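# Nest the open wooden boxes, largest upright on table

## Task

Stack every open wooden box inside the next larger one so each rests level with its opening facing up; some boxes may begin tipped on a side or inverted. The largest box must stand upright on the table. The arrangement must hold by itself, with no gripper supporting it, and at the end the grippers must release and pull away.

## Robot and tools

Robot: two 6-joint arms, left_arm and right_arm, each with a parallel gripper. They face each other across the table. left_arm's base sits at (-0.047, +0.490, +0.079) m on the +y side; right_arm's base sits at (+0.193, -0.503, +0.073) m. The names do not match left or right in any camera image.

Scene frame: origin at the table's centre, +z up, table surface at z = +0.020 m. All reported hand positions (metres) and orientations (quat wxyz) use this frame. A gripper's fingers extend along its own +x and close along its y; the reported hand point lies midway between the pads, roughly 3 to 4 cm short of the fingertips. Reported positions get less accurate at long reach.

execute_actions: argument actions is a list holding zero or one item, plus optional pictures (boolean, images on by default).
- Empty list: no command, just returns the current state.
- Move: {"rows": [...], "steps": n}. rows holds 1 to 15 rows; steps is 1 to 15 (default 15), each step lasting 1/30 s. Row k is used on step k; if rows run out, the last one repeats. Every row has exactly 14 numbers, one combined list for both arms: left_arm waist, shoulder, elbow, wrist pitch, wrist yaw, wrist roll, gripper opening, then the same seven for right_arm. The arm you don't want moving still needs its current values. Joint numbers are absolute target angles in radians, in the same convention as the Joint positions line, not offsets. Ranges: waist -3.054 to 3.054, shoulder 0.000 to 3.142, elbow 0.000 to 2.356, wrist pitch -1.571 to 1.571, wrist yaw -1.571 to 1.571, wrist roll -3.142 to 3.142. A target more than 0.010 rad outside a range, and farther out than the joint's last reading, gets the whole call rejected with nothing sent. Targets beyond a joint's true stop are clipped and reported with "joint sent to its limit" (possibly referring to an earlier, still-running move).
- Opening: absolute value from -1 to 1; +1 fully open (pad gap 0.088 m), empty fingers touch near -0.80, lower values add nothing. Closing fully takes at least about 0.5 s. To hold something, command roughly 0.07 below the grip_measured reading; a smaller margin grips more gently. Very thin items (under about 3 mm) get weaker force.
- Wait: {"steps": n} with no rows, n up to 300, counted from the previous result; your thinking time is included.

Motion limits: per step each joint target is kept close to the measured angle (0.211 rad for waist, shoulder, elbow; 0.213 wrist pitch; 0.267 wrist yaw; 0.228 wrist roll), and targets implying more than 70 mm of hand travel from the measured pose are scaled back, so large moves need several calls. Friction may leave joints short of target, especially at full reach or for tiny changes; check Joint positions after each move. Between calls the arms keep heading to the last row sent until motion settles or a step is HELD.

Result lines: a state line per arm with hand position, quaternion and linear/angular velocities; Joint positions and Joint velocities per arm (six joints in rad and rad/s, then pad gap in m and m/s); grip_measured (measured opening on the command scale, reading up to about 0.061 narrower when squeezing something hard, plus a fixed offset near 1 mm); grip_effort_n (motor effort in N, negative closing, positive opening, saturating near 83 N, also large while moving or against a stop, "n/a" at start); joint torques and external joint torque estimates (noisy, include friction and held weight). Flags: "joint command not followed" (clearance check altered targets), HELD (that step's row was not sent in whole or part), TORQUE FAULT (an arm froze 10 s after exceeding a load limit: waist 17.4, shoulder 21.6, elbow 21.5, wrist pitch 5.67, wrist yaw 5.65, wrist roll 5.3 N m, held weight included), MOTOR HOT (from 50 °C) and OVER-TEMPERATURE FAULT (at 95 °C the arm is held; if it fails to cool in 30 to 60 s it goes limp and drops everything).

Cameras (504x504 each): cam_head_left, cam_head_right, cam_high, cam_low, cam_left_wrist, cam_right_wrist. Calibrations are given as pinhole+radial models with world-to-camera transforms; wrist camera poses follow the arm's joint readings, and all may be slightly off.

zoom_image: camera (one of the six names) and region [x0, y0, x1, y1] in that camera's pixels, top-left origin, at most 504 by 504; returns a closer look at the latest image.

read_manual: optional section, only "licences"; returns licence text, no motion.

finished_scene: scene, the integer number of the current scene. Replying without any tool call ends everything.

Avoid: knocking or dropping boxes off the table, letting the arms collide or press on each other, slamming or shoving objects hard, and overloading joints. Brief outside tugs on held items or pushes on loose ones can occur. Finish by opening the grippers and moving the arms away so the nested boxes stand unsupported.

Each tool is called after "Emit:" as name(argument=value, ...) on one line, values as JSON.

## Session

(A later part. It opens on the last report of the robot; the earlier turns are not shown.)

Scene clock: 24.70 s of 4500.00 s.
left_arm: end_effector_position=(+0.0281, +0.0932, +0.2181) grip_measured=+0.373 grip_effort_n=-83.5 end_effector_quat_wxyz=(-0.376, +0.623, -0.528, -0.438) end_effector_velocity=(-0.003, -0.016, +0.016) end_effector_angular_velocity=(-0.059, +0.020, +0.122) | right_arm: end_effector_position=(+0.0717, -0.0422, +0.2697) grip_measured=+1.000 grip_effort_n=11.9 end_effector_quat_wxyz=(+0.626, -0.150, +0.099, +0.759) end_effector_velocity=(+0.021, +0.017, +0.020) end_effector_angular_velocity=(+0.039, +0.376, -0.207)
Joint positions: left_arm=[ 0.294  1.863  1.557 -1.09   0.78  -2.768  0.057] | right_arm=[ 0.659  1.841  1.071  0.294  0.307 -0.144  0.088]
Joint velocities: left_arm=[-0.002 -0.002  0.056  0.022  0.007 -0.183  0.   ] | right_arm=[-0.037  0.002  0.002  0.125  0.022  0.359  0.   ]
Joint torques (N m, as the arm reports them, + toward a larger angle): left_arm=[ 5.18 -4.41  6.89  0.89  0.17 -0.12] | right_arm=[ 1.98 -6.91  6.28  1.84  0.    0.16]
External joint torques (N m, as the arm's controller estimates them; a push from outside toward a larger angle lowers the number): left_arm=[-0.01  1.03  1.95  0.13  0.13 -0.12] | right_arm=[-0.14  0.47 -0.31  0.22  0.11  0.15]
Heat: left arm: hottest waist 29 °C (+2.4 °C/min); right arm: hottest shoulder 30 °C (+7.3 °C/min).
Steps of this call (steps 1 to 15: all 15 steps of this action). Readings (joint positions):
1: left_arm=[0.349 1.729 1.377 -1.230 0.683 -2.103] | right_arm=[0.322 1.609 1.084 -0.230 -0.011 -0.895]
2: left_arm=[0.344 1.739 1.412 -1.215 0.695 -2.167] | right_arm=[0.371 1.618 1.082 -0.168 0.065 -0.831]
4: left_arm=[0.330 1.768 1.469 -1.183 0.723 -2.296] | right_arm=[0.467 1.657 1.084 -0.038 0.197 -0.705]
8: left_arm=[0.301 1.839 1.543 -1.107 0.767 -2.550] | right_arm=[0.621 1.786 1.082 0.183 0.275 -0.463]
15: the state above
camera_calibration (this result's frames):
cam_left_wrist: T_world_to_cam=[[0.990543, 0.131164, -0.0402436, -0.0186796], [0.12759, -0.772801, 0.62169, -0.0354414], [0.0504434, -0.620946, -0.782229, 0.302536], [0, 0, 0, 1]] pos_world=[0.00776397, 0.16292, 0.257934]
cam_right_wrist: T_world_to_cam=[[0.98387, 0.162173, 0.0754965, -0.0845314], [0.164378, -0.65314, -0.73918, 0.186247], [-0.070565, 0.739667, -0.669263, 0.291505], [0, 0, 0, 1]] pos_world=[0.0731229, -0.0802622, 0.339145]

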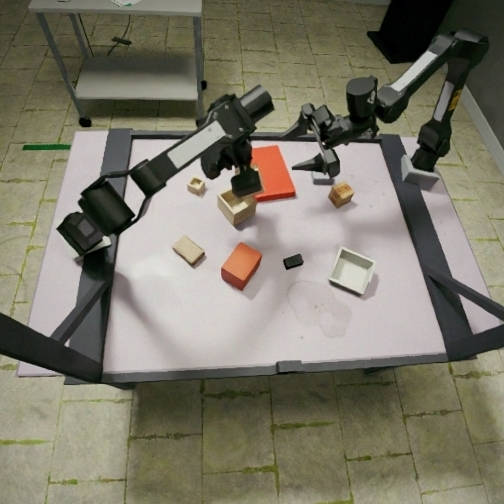

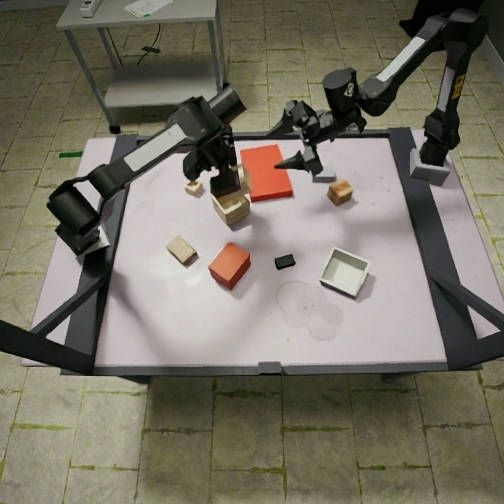

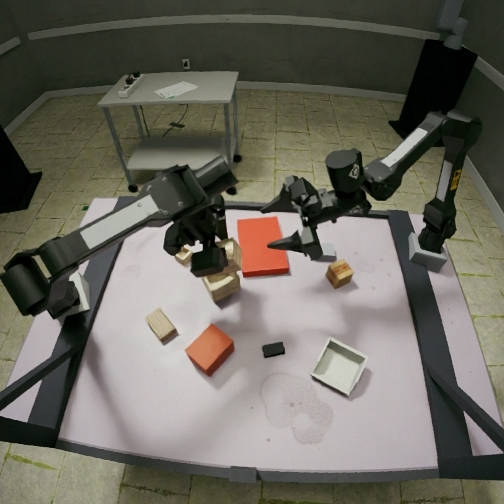

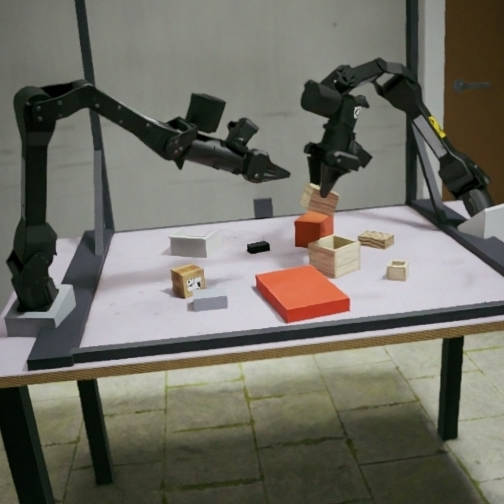

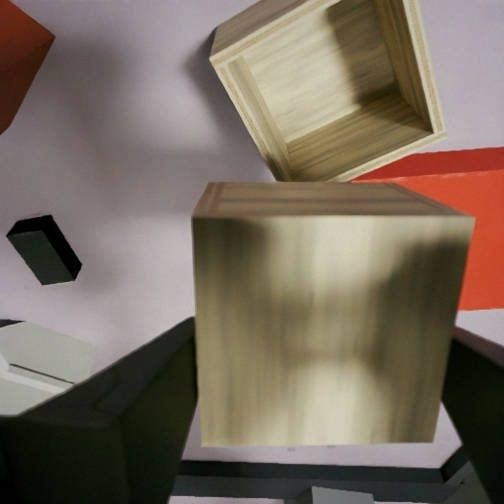

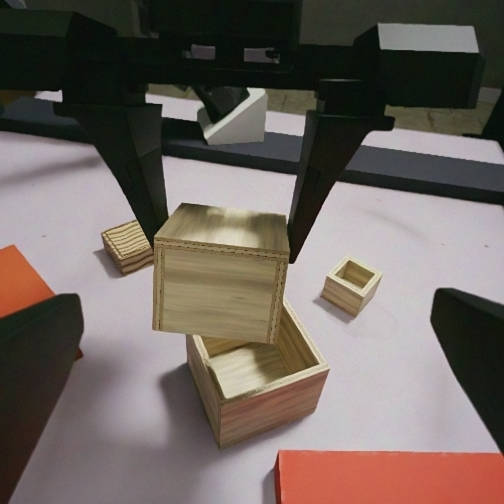

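Emit:
execute_actions(actions=[{"rows":[[0.296,1.871,1.571,-1.086,0.785,-2.788,0.2,0.657,1.88,1.068,0.33,0.311,-0.105,1],[0.296,1.871,1.571,-1.086,0.785,-2.788,0.2,0.657,1.92,1.068,0.37,0.311,-0.105,1],[0.296,1.871,1.571,-1.086,0.785,-2.788,0.2,0.657,1.96,1.068,0.41,0.311,-0.105,1],[0.296,1.871,1.571,-1.086,0.785,-2.788,0.2,0.657,2.0,1.068,0.45,0.311,-0.105,1],[0.296,1.871,1.571,-1.086,0.785,-2.788,0.2,0.657,2.035,1.068,0.49,0.311,-0.105,1],[0.296,1.871,1.571,-1.086,0.785,-2.788,0.2,0.657,2.066,1.068,0.535,0.311,-0.105,1]],"steps":15}])

Scene clock: 25.93 s of 4500.00 s.
left_arm: end_effector_position=(+0.0279, +0.0922, +0.2190) grip_measured=+0.373 grip_effort_n=-83.5 end_effector_quat_wxyz=(-0.371, +0.626, -0.525, -0.441) end_effector_velocity=(-0.002, +0.002, -0.004) end_effector_angular_velocity=(+0.015, +0.001, -0.003) | right_arm: end_effector_position=(+0.0487, -0.0185, +0.2127) grip_measured=+1.000 grip_effort_n=11.4 end_effector_quat_wxyz=(+0.632, -0.131, +0.108, +0.756) end_effector_velocity=(+0.000, +0.007, +0.013) end_effector_angular_velocity=(+0.031, +0.025, -0.005)
Joint positions: left_arm=[ 0.294  1.863  1.561 -1.088  0.781 -2.785  0.057] | right_arm=[ 0.658  2.058  1.068  0.535  0.309 -0.11   0.088]
Joint velocities: left_arm=[-0.007 -0.002 -0.007 -0.007 -0.007  0.007 -0.   ] | right_arm=[-0.002 -0.002  0.027  0.007 -0.007  0.007  0.   ]
Joint torques (N m, as the arm reports them, + toward a larger angle): left_arm=[ 5.22 -4.35  6.8   0.93  0.2  -0.09] | right_arm=[ 1.98 -8.23  5.86  1.86  0.    0.12]
External joint torques (N m, as the arm's controller estimates them; a push from outside toward a larger angle lowers the number): left_arm=[ 0.13  0.95  1.92  0.19  0.15 -0.09] | right_arm=[-0.06  0.18 -0.13  0.17  0.07  0.12]
Heat: left arm: hottest waist 29 °C (+2.3 °C/min); right arm: hottest shoulder 31 °C (+9.3 °C/min).
Steps of this call (steps 1 to 22: the robot went on to your last target; steps 23 to 37: all 15 steps of this action). Readings (joint positions):
23: left_arm=[0.294 1.863 1.561 -1.088 0.781 -2.785] | right_arm=[0.658 1.844 1.071 0.303 0.309 -0.110]
24: left_arm=[0.294 1.863 1.561 -1.088 0.781 -2.785] | right_arm=[0.658 1.853 1.071 0.321 0.309 -0.110]
26: left_arm=[0.294 1.863 1.561 -1.088 0.781 -2.785] | right_arm=[0.658 1.892 1.074 0.379 0.309 -0.110]
30: left_arm=[0.294 1.863 1.561 -1.088 0.781 -2.785] | right_arm=[0.658 2.015 1.074 0.486 0.309 -0.110]
37: the state above
camera_calibration (this result's frames):
cam_left_wrist: T_world_to_cam=[[0.988608, 0.143777, -0.0445323, -0.0185105], [0.139875, -0.768312, 0.624605, -0.0382363], [0.0555893, -0.623718, -0.77967, 0.302222], [0, 0, 0, 1]] pos_world=[0.0068476, 0.161785, 0.258692]
cam_right_wrist: T_world_to_cam=[[0.989017, 0.14276, 0.0382696, -0.0542304], [0.122586, -0.647667, -0.751997, 0.16824], [-0.0825689, 0.748429, -0.658055, 0.23253], [0, 0, 0, 1]] pos_world=[0.0522108, -0.0573269, 0.281608]

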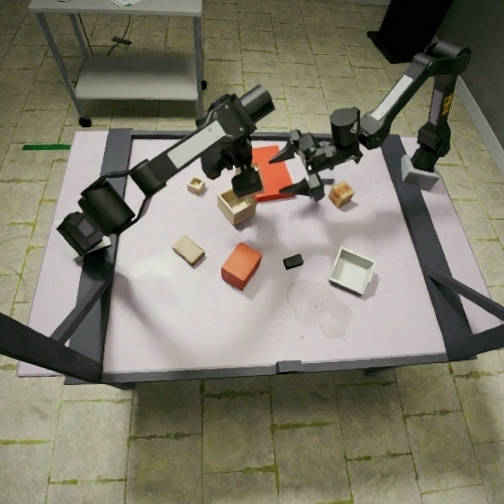

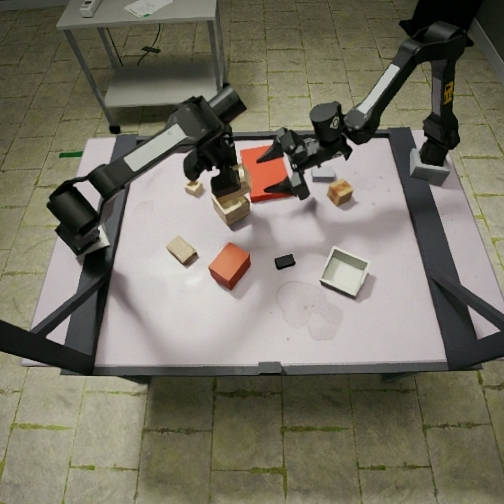

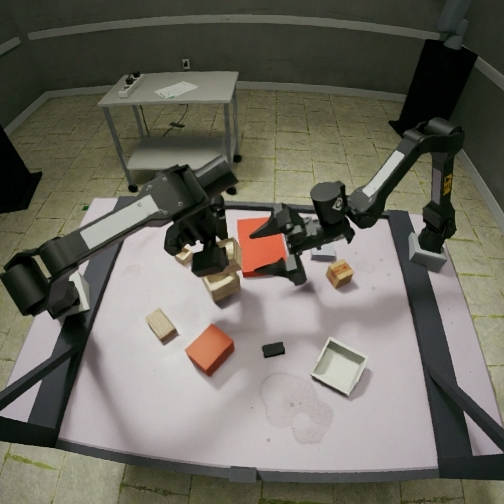

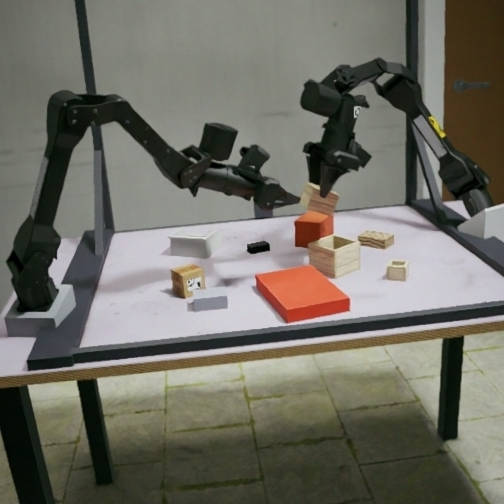

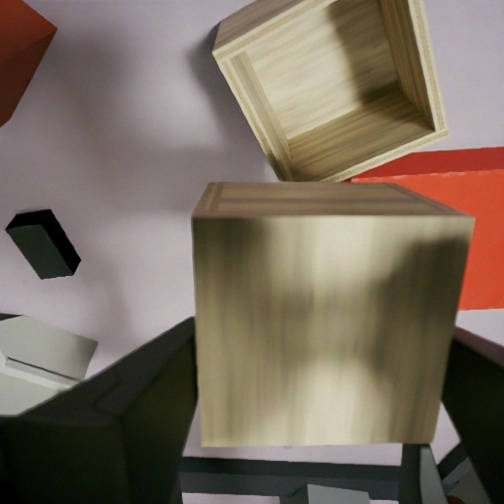

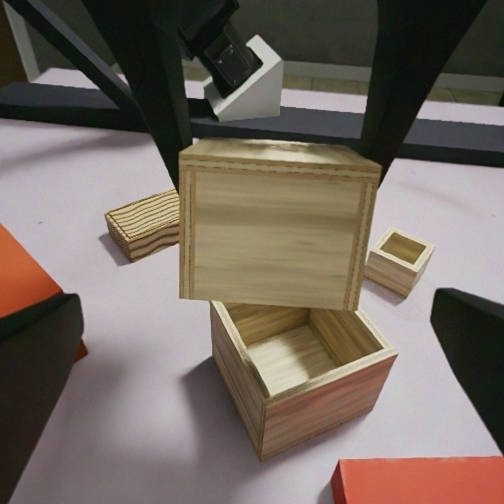

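Emit:
execute_actions(actions=[{"rows":[[0.296,1.871,1.571,-1.086,0.785,-2.788,0.2,0.645,2.075,1.09,0.535,0.3,-0.08,1],[0.296,1.871,1.571,-1.086,0.785,-2.788,0.2,0.637,2.095,1.11,0.535,0.295,-0.08,1],[0.296,1.871,1.571,-1.086,0.785,-2.788,0.2,0.63,2.12,1.135,0.532,0.29,-0.07,1],[0.296,1.871,1.571,-1.086,0.785,-2.788,0.2,0.625,2.14,1.16,0.53,0.286,-0.07,1],[0.296,1.871,1.571,-1.086,0.785,-2.788,0.2,0.62,2.165,1.185,0.527,0.282,-0.07,1],[0.296,1.871,1.571,-1.086,0.785,-2.788,0.2,0.616,2.19,1.21,0.523,0.278,-0.07,1],[0.296,1.871,1.571,-1.086,0.785,-2.788,0.2,0.612,2.215,1.238,0.52,0.274,-0.07,1],[0.296,1.871,1.571,-1.086,0.785,-2.788,0.2,0.608,2.24,1.265,0.517,0.27,-0.07,1],[0.296,1.871,1.571,-1.086,0.785,-2.788,0.2,0.604,2.265,1.295,0.513,0.265,-0.07,1],[0.296,1.871,1.571,-1.086,0.785,-2.788,0.2,0.6,2.292,1.324,0.51,0.26,-0.07,1]],"steps":15}])

Emit:
execute_actions(actions=[{"steps":8}])

Scene clock: 30.00 s of 4500.00 s.
left_arm: end_effector_position=(+0.0279, +0.0922, +0.2190) grip_measured=+0.373 grip_effort_n=-83.5 end_effector_quat_wxyz=(-0.371, +0.626, -0.525, -0.441) end_effector_velocity=(+0.000, +0.001, +0.001) end_effector_angular_velocity=(+0.002, +0.002, +0.026) | right_arm: end_effector_position=(+0.0456, +0.0382, +0.1884) grip_measured=+1.000 grip_effort_n=11.9 end_effector_quat_wxyz=(+0.637, -0.116, +0.132, +0.751) end_effector_velocity=(-0.011, +0.011, -0.035) end_effector_angular_velocity=(-0.057, -0.007, +0.024)
Joint positions: left_arm=[ 0.294  1.863  1.561 -1.088  0.781 -2.785  0.057] | right_arm=[ 0.601  2.27   1.303  0.512  0.265 -0.075  0.088]
Joint velocities: left_arm=[ 0.002 -0.002  0.002 -0.007 -0.007 -0.022 -0.   ] | right_arm=[-0.007  0.105  0.066 -0.022 -0.022  0.007  0.   ]
Joint torques (N m, as the arm reports them, + toward a larger angle): left_arm=[ 5.18 -4.29  6.76  0.94  0.2  -0.09] | right_arm=[ 2.55 -9.13  7.78  2.07 -0.19  0.2 ]
External joint torques (N m, as the arm's controller estimates them; a push from outside toward a larger angle lowers the number): left_arm=[-0.01  1.09  1.83  0.2   0.15 -0.08] | right_arm=[-0.1   1.69  1.23  0.22 -0.09  0.19]
Heat: left arm: hottest waist 30 °C (+4.0 °C/min); right arm: hottest shoulder 31 °C (+8.0 °C/min).
Steps of this call (steps 1 to 15: the robot went on to your last target; steps 16 to 90: nothing new was sent; then 0.57 s passed at rest; steps 91 to 105: all 15 steps of this action). Readings (joint positions):
91: left_arm=[0.294 1.863 1.561 -1.088 0.781 -2.785] | right_arm=[0.657 2.058 1.069 0.536 0.309 -0.106]
92: left_arm=[0.294 1.863 1.561 -1.088 0.781 -2.785] | right_arm=[0.656 2.061 1.072 0.536 0.307 -0.099]
94: left_arm=[0.294 1.863 1.561 -1.088 0.781 -2.785] | right_arm=[0.647 2.081 1.100 0.536 0.299 -0.087]
98: left_arm=[0.294 1.863 1.561 -1.088 0.781 -2.785] | right_arm=[0.622 2.159 1.196 0.528 0.283 -0.078]
105: the state above
camera_calibration (this result's frames):
cam_left_wrist: T_world_to_cam=[[0.988608, 0.143777, -0.0445323, -0.0185105], [0.139875, -0.768312, 0.624605, -0.0382363], [0.0555893, -0.623718, -0.77967, 0.302222], [0, 0, 0, 1]] pos_world=[0.0068476, 0.161785, 0.258692]
cam_right_wrist: T_world_to_cam=[[0.992848, 0.118514, -0.0144016, -0.0475939], [0.0682455, -0.662383, -0.746051, 0.188992], [-0.0979569, 0.739732, -0.665734, 0.176304], [0, 0, 0, 1]] pos_world=[0.0516258, 0.000408017, 0.257684]

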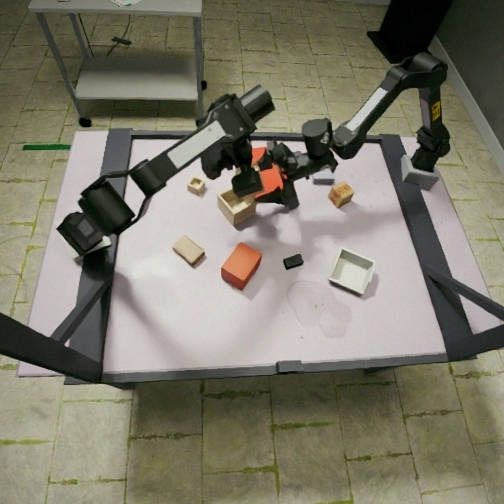

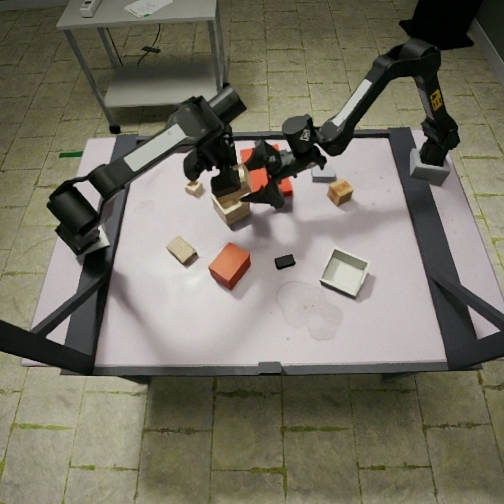

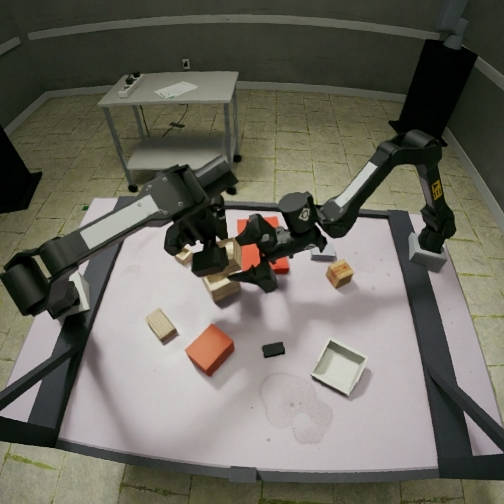

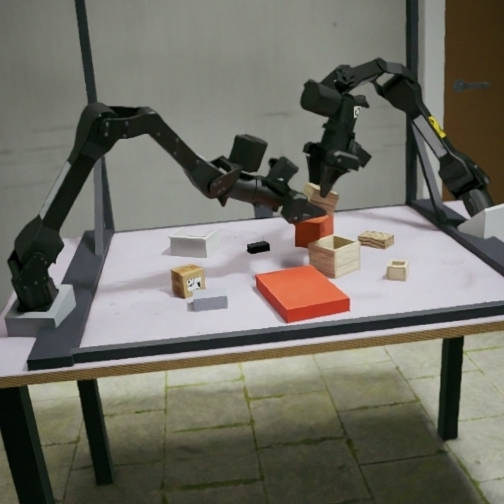

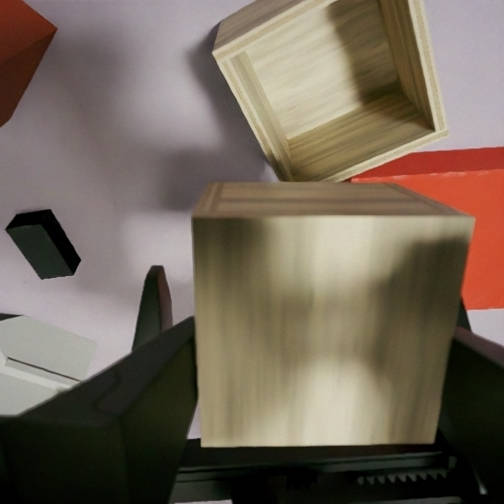

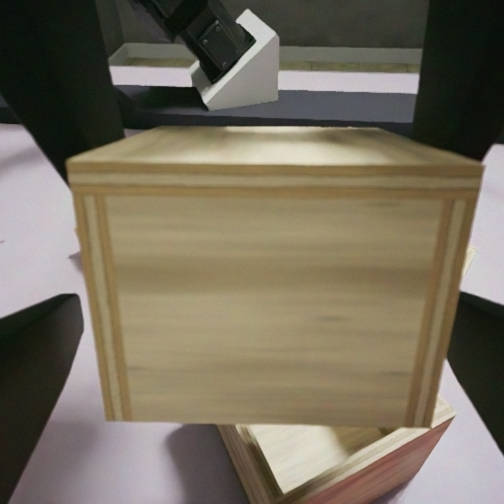

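Scene clock: 30.27 s of 4500.00 s.
left_arm: end_effector_position=(+0.0279, +0.0922, +0.2190) grip_measured=+0.373 grip_effort_n=-83.5 end_effector_quat_wxyz=(-0.371, +0.626, -0.525, -0.441) end_effector_velocity=(-0.000, -0.001, -0.001) end_effector_angular_velocity=(-0.003, +0.003, -0.013) | right_arm: end_effector_position=(+0.0449, +0.0408, +0.1914) grip_measured=+1.000 grip_effort_n=11.9 end_effector_quat_wxyz=(+0.637, -0.112, +0.131, +0.751) end_effector_velocity=(+0.003, +0.000, -0.002) end_effector_angular_velocity=(-0.007, -0.006, +0.004)
Joint positions: left_arm=[ 0.294  1.863  1.561 -1.088  0.781 -2.785  0.057] | right_arm=[ 0.601  2.274  1.316  0.512  0.263 -0.075  0.088]
Joint velocities: left_arm=[-0.002  0.002 -0.002  0.007  0.007  0.007 -0.   ] | right_arm=[-0.007 -0.002 -0.002 -0.007 -0.007 -0.007  0.   ]
Joint torques (N m, as the arm reports them, + toward a larger angle): left_arm=[ 5.17 -4.31  6.76  0.95  0.19 -0.08] | right_arm=[ 2.14 -8.58  7.08  1.99 -0.18  0.15]
External joint torques (N m, as the arm's controller estimates them; a push from outside toward a larger angle lowers the number): left_arm=[ 0.05  1.07  1.79  0.2   0.14 -0.08] | right_arm=[-0.21  1.61  0.85  0.26 -0.09  0.14]
Heat: left arm: hottest waist 30 °C (+4.0 °C/min); right arm: hottest shoulder 31 °C (+7.9 °C/min).
Steps of this call (steps 1 to 8: the robot went on to your last target). Readings (joint positions):
1: left_arm=[0.294 1.863 1.561 -1.088 0.781 -2.785] | right_arm=[0.601 2.273 1.305 0.512 0.264 -0.075]
2: left_arm=[0.294 1.863 1.561 -1.088 0.781 -2.785] | right_arm=[0.601 2.274 1.307 0.512 0.263 -0.075]
4: left_arm=[0.294 1.863 1.561 -1.088 0.781 -2.785] | right_arm=[0.601 2.274 1.311 0.512 0.263 -0.075]
8: the state above
camera_calibration (this result's frames):
cam_left_wrist: T_world_to_cam=[[0.988608, 0.143777, -0.0445323, -0.0185105], [0.139875, -0.768312, 0.624605, -0.0382363], [0.0555893, -0.623718, -0.77967, 0.302222], [0, 0, 0, 1]] pos_world=[0.0068476, 0.161785, 0.258692]
cam_right_wrist: T_world_to_cam=[[0.992791, 0.118605, -0.0172856, -0.0466522], [0.0653212, -0.656319, -0.751651, 0.194034], [-0.100495, 0.745103, -0.659335, 0.175003], [0, 0, 0, 1]] pos_world=[0.0512282, 0.0024864, 0.260425]

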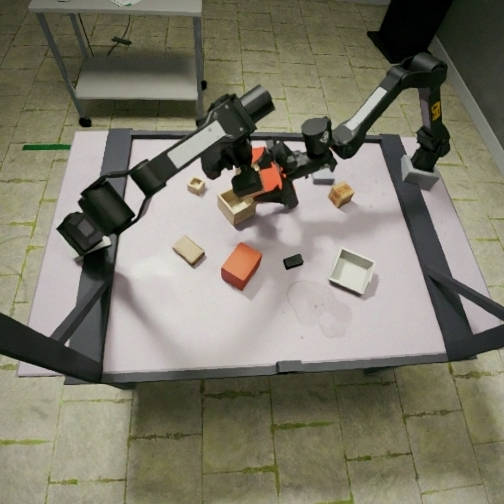

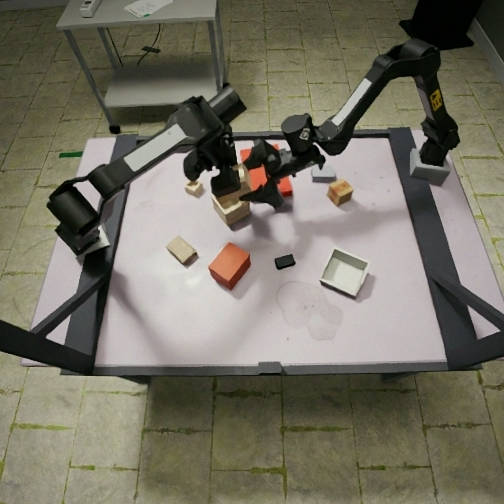

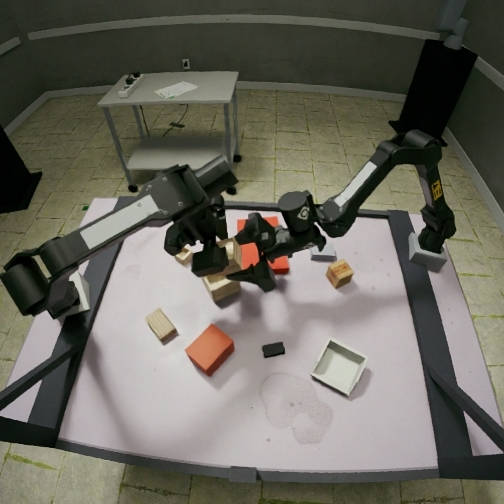

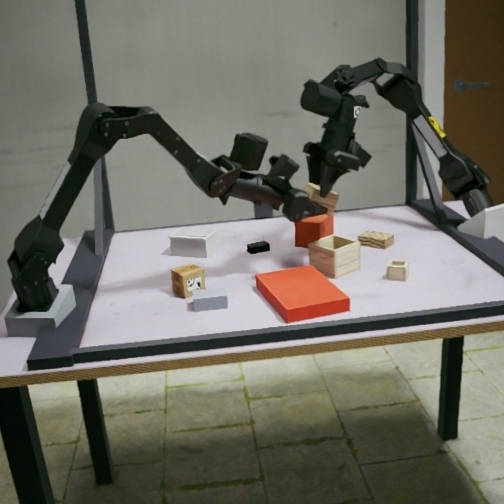

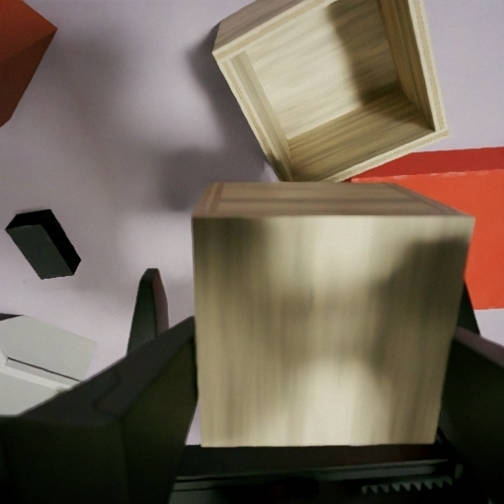

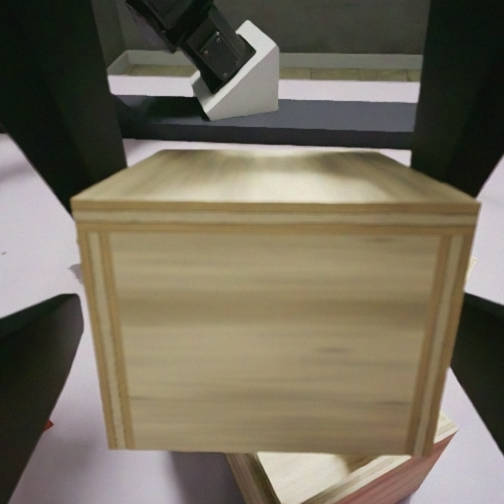

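Emit:
execute_actions(actions=[{"rows":[[0.296,1.871,1.571,-1.086,0.785,-2.788,0.2,0.59,2.31,1.322,0.53,0.26,-0.07,0.85]],"steps":15}])

Scene clock: 31.23 s of 4500.00 s.
left_arm: end_effector_position=(+0.0279, +0.0922, +0.2190) grip_measured=+0.373 grip_effort_n=-83.5 end_effector_quat_wxyz=(-0.371, +0.626, -0.525, -0.441) end_effector_velocity=(+0.000, -0.000, -0.000) end_effector_angular_velocity=(+0.000, -0.007, +0.003) | right_arm: end_effector_position=(+0.0481, +0.0435, +0.1840) grip_measured=+0.853 grip_effort_n=-15.6 end_effector_quat_wxyz=(+0.640, -0.112, +0.132, +0.748) end_effector_velocity=(+0.001, -0.001, +0.001) end_effector_angular_velocity=(-0.001, -0.005, +0.007)
Joint positions: left_arm=[ 0.294  1.863  1.561 -1.088  0.781 -2.785  0.057] | right_arm=[ 0.592  2.293  1.317  0.529  0.262 -0.075  0.081]
Joint velocities: left_arm=[-0.002 -0.002 -0.002  0.007 -0.007 -0.007 -0.   ] | right_arm=[-0.002 -0.007 -0.002 -0.007 -0.007 -0.007 -0.   ]
Joint torques (N m, as the arm reports them, + toward a larger angle): left_arm=[ 5.19 -4.32  6.76  0.94  0.2  -0.08] | right_arm=[ 2.32 -8.71  6.73  2.11 -0.14  0.14]
External joint torques (N m, as the arm's controller estimates them; a push from outside toward a larger angle lowers the number): left_arm=[ 0.06  1.1   1.79  0.2   0.15 -0.08] | right_arm=[-0.12  1.74  0.44  0.33 -0.05  0.14]
Heat: left arm: hottest waist 30 °C (+3.8 °C/min); right arm: hottest shoulder 31 °C (+7.7 °C/min).
Steps of this call (steps 1 to 14: the robot went on to your last target; steps 15 to 29: all 15 steps of this action). Readings (joint positions):
15: left_arm=[0.294 1.863 1.561 -1.088 0.781 -2.785] | right_arm=[0.601 2.276 1.316 0.513 0.262 -0.075]
16: left_arm=[0.294 1.863 1.561 -1.088 0.781 -2.785] | right_arm=[0.600 2.279 1.316 0.519 0.262 -0.075]
18: left_arm=[0.294 1.863 1.561 -1.088 0.781 -2.785] | right_arm=[0.597 2.285 1.317 0.523 0.262 -0.075]
22: left_arm=[0.294 1.863 1.561 -1.088 0.781 -2.785] | right_arm=[0.592 2.292 1.317 0.526 0.262 -0.075]
29: the state above
camera_calibration (this result's frames):
cam_left_wrist: T_world_to_cam=[[0.988608, 0.143777, -0.0445323, -0.0185105], [0.139875, -0.768312, 0.624605, -0.0382363], [0.0555893, -0.623718, -0.77967, 0.302222], [0, 0, 0, 1]] pos_world=[0.0068476, 0.161785, 0.258692]
cam_right_wrist: T_world_to_cam=[[0.993744, 0.110176, -0.0182669, -0.0497245], [0.0592563, -0.658811, -0.749971, 0.190072], [-0.0946633, 0.744197, -0.661218, 0.168586], [0, 0, 0, 1]] pos_world=[0.0541094, 0.00523853, 0.253112]

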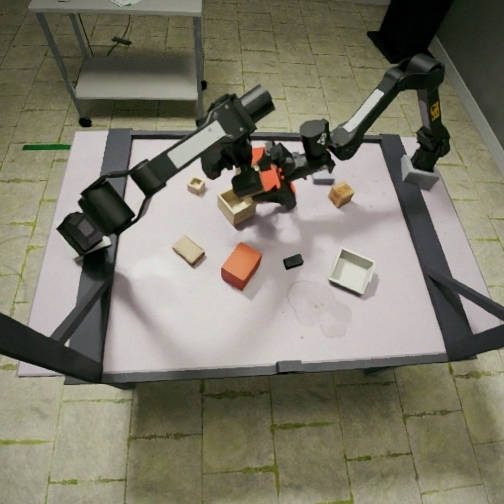

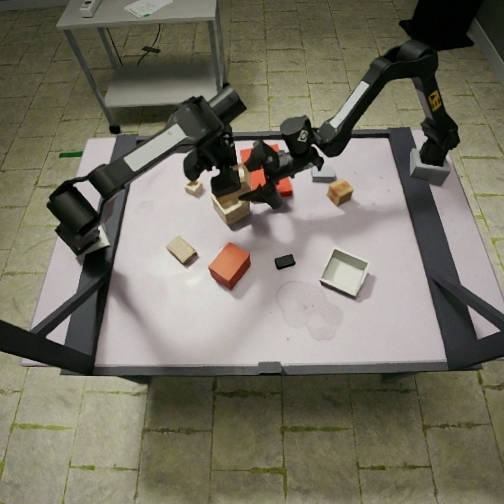

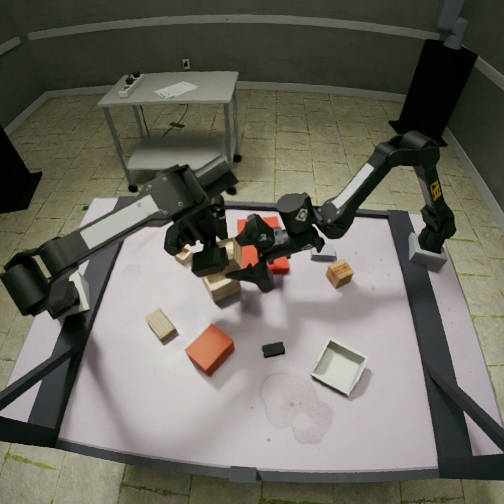

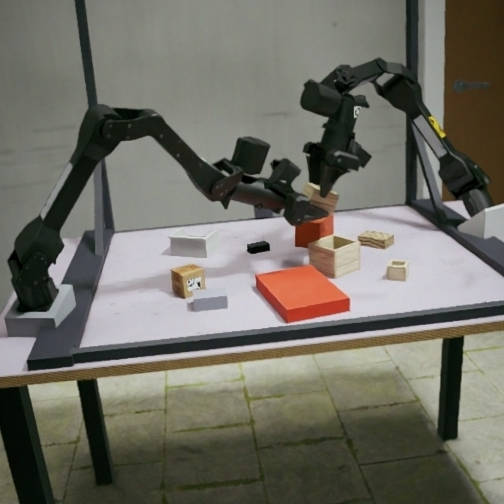

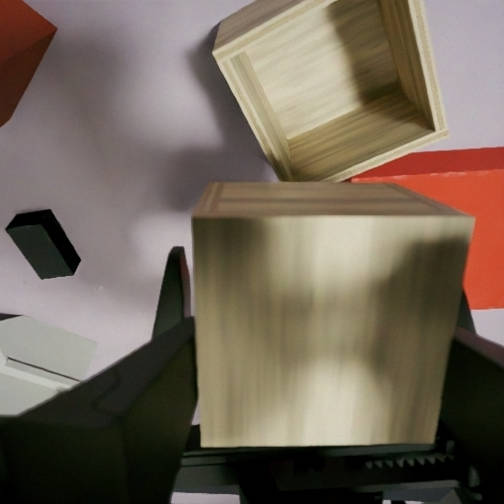

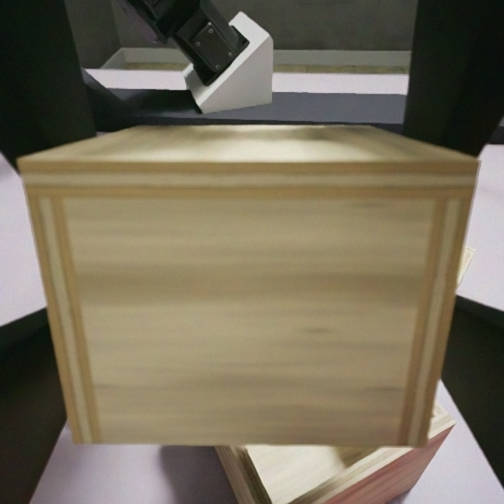

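Emit:
execute_actions(actions=[{"rows":[[0.296,1.871,1.571,-1.086,0.785,-2.788,0.2,0.59,2.31,1.322,0.53,0.26,-0.07,0.7],[0.296,1.871,1.571,-1.086,0.785,-2.788,0.2,0.59,2.31,1.322,0.53,0.26,-0.07,0.6],[0.296,1.871,1.571,-1.086,0.785,-2.788,0.2,0.59,2.31,1.322,0.53,0.26,-0.07,0.5],[0.296,1.871,1.571,-1.086,0.785,-2.788,0.2,0.59,2.31,1.322,0.53,0.26,-0.07,0.45],[0.296,1.871,1.571,-1.086,0.785,-2.788,0.2,0.59,2.31,1.322,0.53,0.26,-0.07,0.4],[0.296,1.871,1.571,-1.086,0.785,-2.788,0.2,0.59,2.31,1.322,0.53,0.26,-0.07,0.25]],"steps":15}])

Scene clock: 32.43 s of 4500.00 s.
left_arm: end_effector_position=(+0.0285, +0.0921, +0.2192) grip_measured=+0.373 grip_effort_n=-83.5 end_effector_quat_wxyz=(-0.370, +0.627, -0.525, -0.441) end_effector_velocity=(-0.003, +0.001, -0.001) end_effector_angular_velocity=(+0.001, +0.013, +0.007) | right_arm: end_effector_position=(+0.0465, +0.0431, +0.1843) grip_measured=+0.371 grip_effort_n=-83.5 end_effector_quat_wxyz=(+0.638, -0.111, +0.132, +0.751) end_effector_velocity=(+0.001, -0.001, -0.005) end_effector_angular_velocity=(-0.019, -0.007, +0.020)
Joint positions: left_arm=[ 0.295  1.863  1.561 -1.087  0.78  -2.787  0.057] | right_arm=[ 0.593  2.293  1.317  0.529  0.257 -0.075  0.057]
Joint velocities: left_arm=[-0.002 -0.002 -0.002 -0.007  0.007 -0.007  0.   ] | right_arm=[-0.007 -0.002 -0.002 -0.022 -0.022 -0.007 -0.   ]
Joint torques (N m, as the arm reports them, + toward a larger angle): left_arm=[ 5.15 -4.31  6.79  0.82  0.24 -0.02] | right_arm=[ 1.93 -8.78  6.56  2.17  0.01  0.16]
External joint torques (N m, as the arm's controller estimates them; a push from outside toward a larger angle lowers the number): left_arm=[ 0.02  1.11  1.84  0.09  0.19 -0.01] | right_arm=[-0.54  1.51  0.37  0.43  0.11  0.15]
Heat: left arm: hottest waist 30 °C (+3.7 °C/min); right arm: hottest shoulder 32 °C (+9.2 °C/min).
Steps of this call (steps 1 to 15: the robot went on to your last target; steps 16 to 21: nothing new was sent; steps 22 to 36: all 15 steps of this action). Readings (joint positions):
22: left_arm=[0.294 1.863 1.561 -1.088 0.781 -2.785] | right_arm=[0.592 2.293 1.317 0.529 0.262 -0.075]
23: left_arm=[0.294 1.863 1.561 -1.088 0.781 -2.785] | right_arm=[0.592 2.293 1.317 0.529 0.262 -0.075]
25: left_arm=[0.294 1.863 1.561 -1.088 0.781 -2.785] | right_arm=[0.592 2.293 1.317 0.529 0.262 -0.075]
29: left_arm=[0.295 1.863 1.561 -1.086 0.780 -2.787] | right_arm=[0.593 2.293 1.317 0.529 0.257 -0.075]
36: the state above
camera_calibration (this result's frames):
cam_left_wrist: T_world_to_cam=[[0.988354, 0.145826, -0.0434903, -0.0194924], [0.140771, -0.767626, 0.625246, -0.0386461], [0.0577928, -0.624087, -0.779215, 0.302164], [0, 0, 0, 1]] pos_world=[0.00724275, 0.161753, 0.258766]
cam_right_wrist: T_world_to_cam=[[0.993029, 0.116128, -0.0201798, -0.0480102], [0.0616881, -0.657932, -0.750547, 0.190103], [-0.100436, 0.74407, -0.660509, 0.16903], [0, 0, 0, 1]] pos_world=[0.0529252, 0.00487979, 0.253358]

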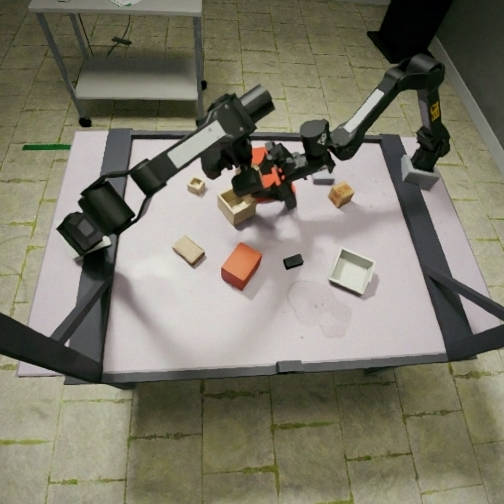

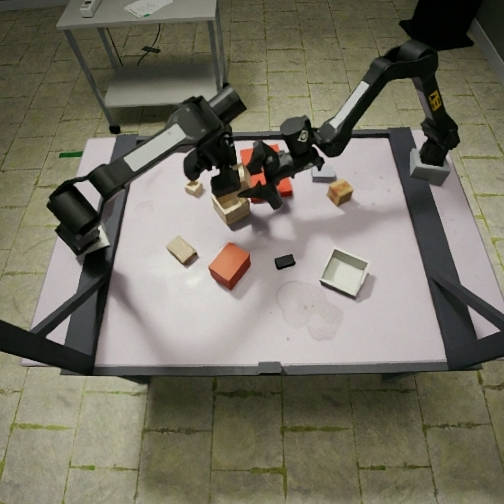

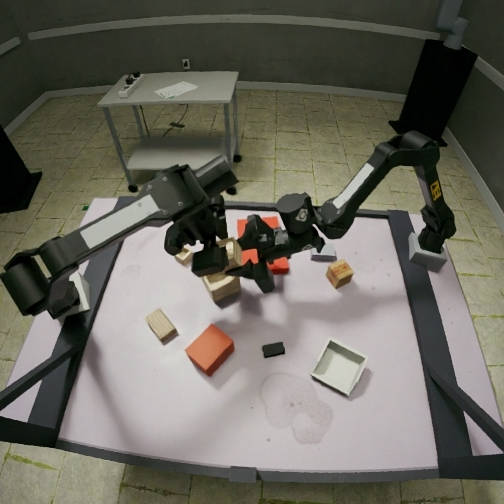

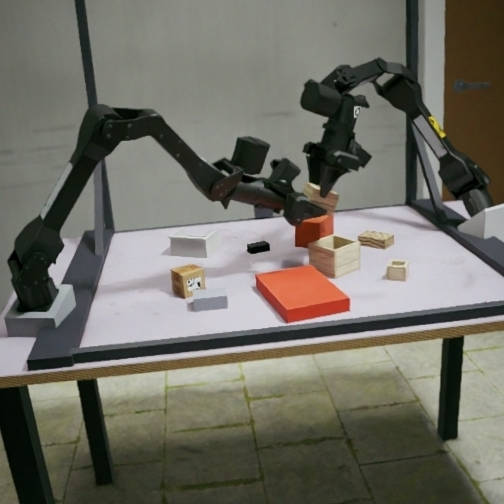

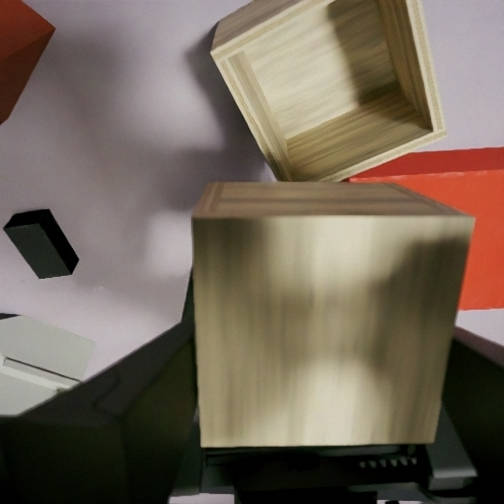

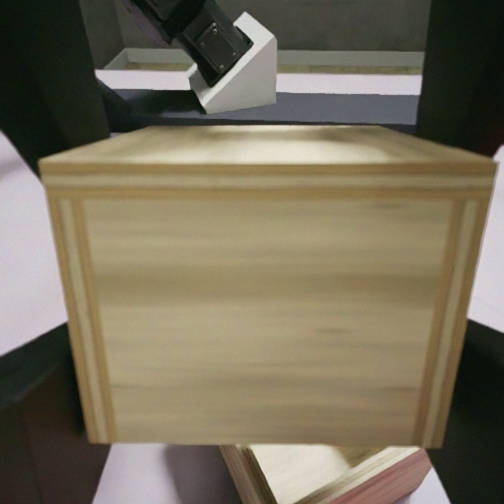

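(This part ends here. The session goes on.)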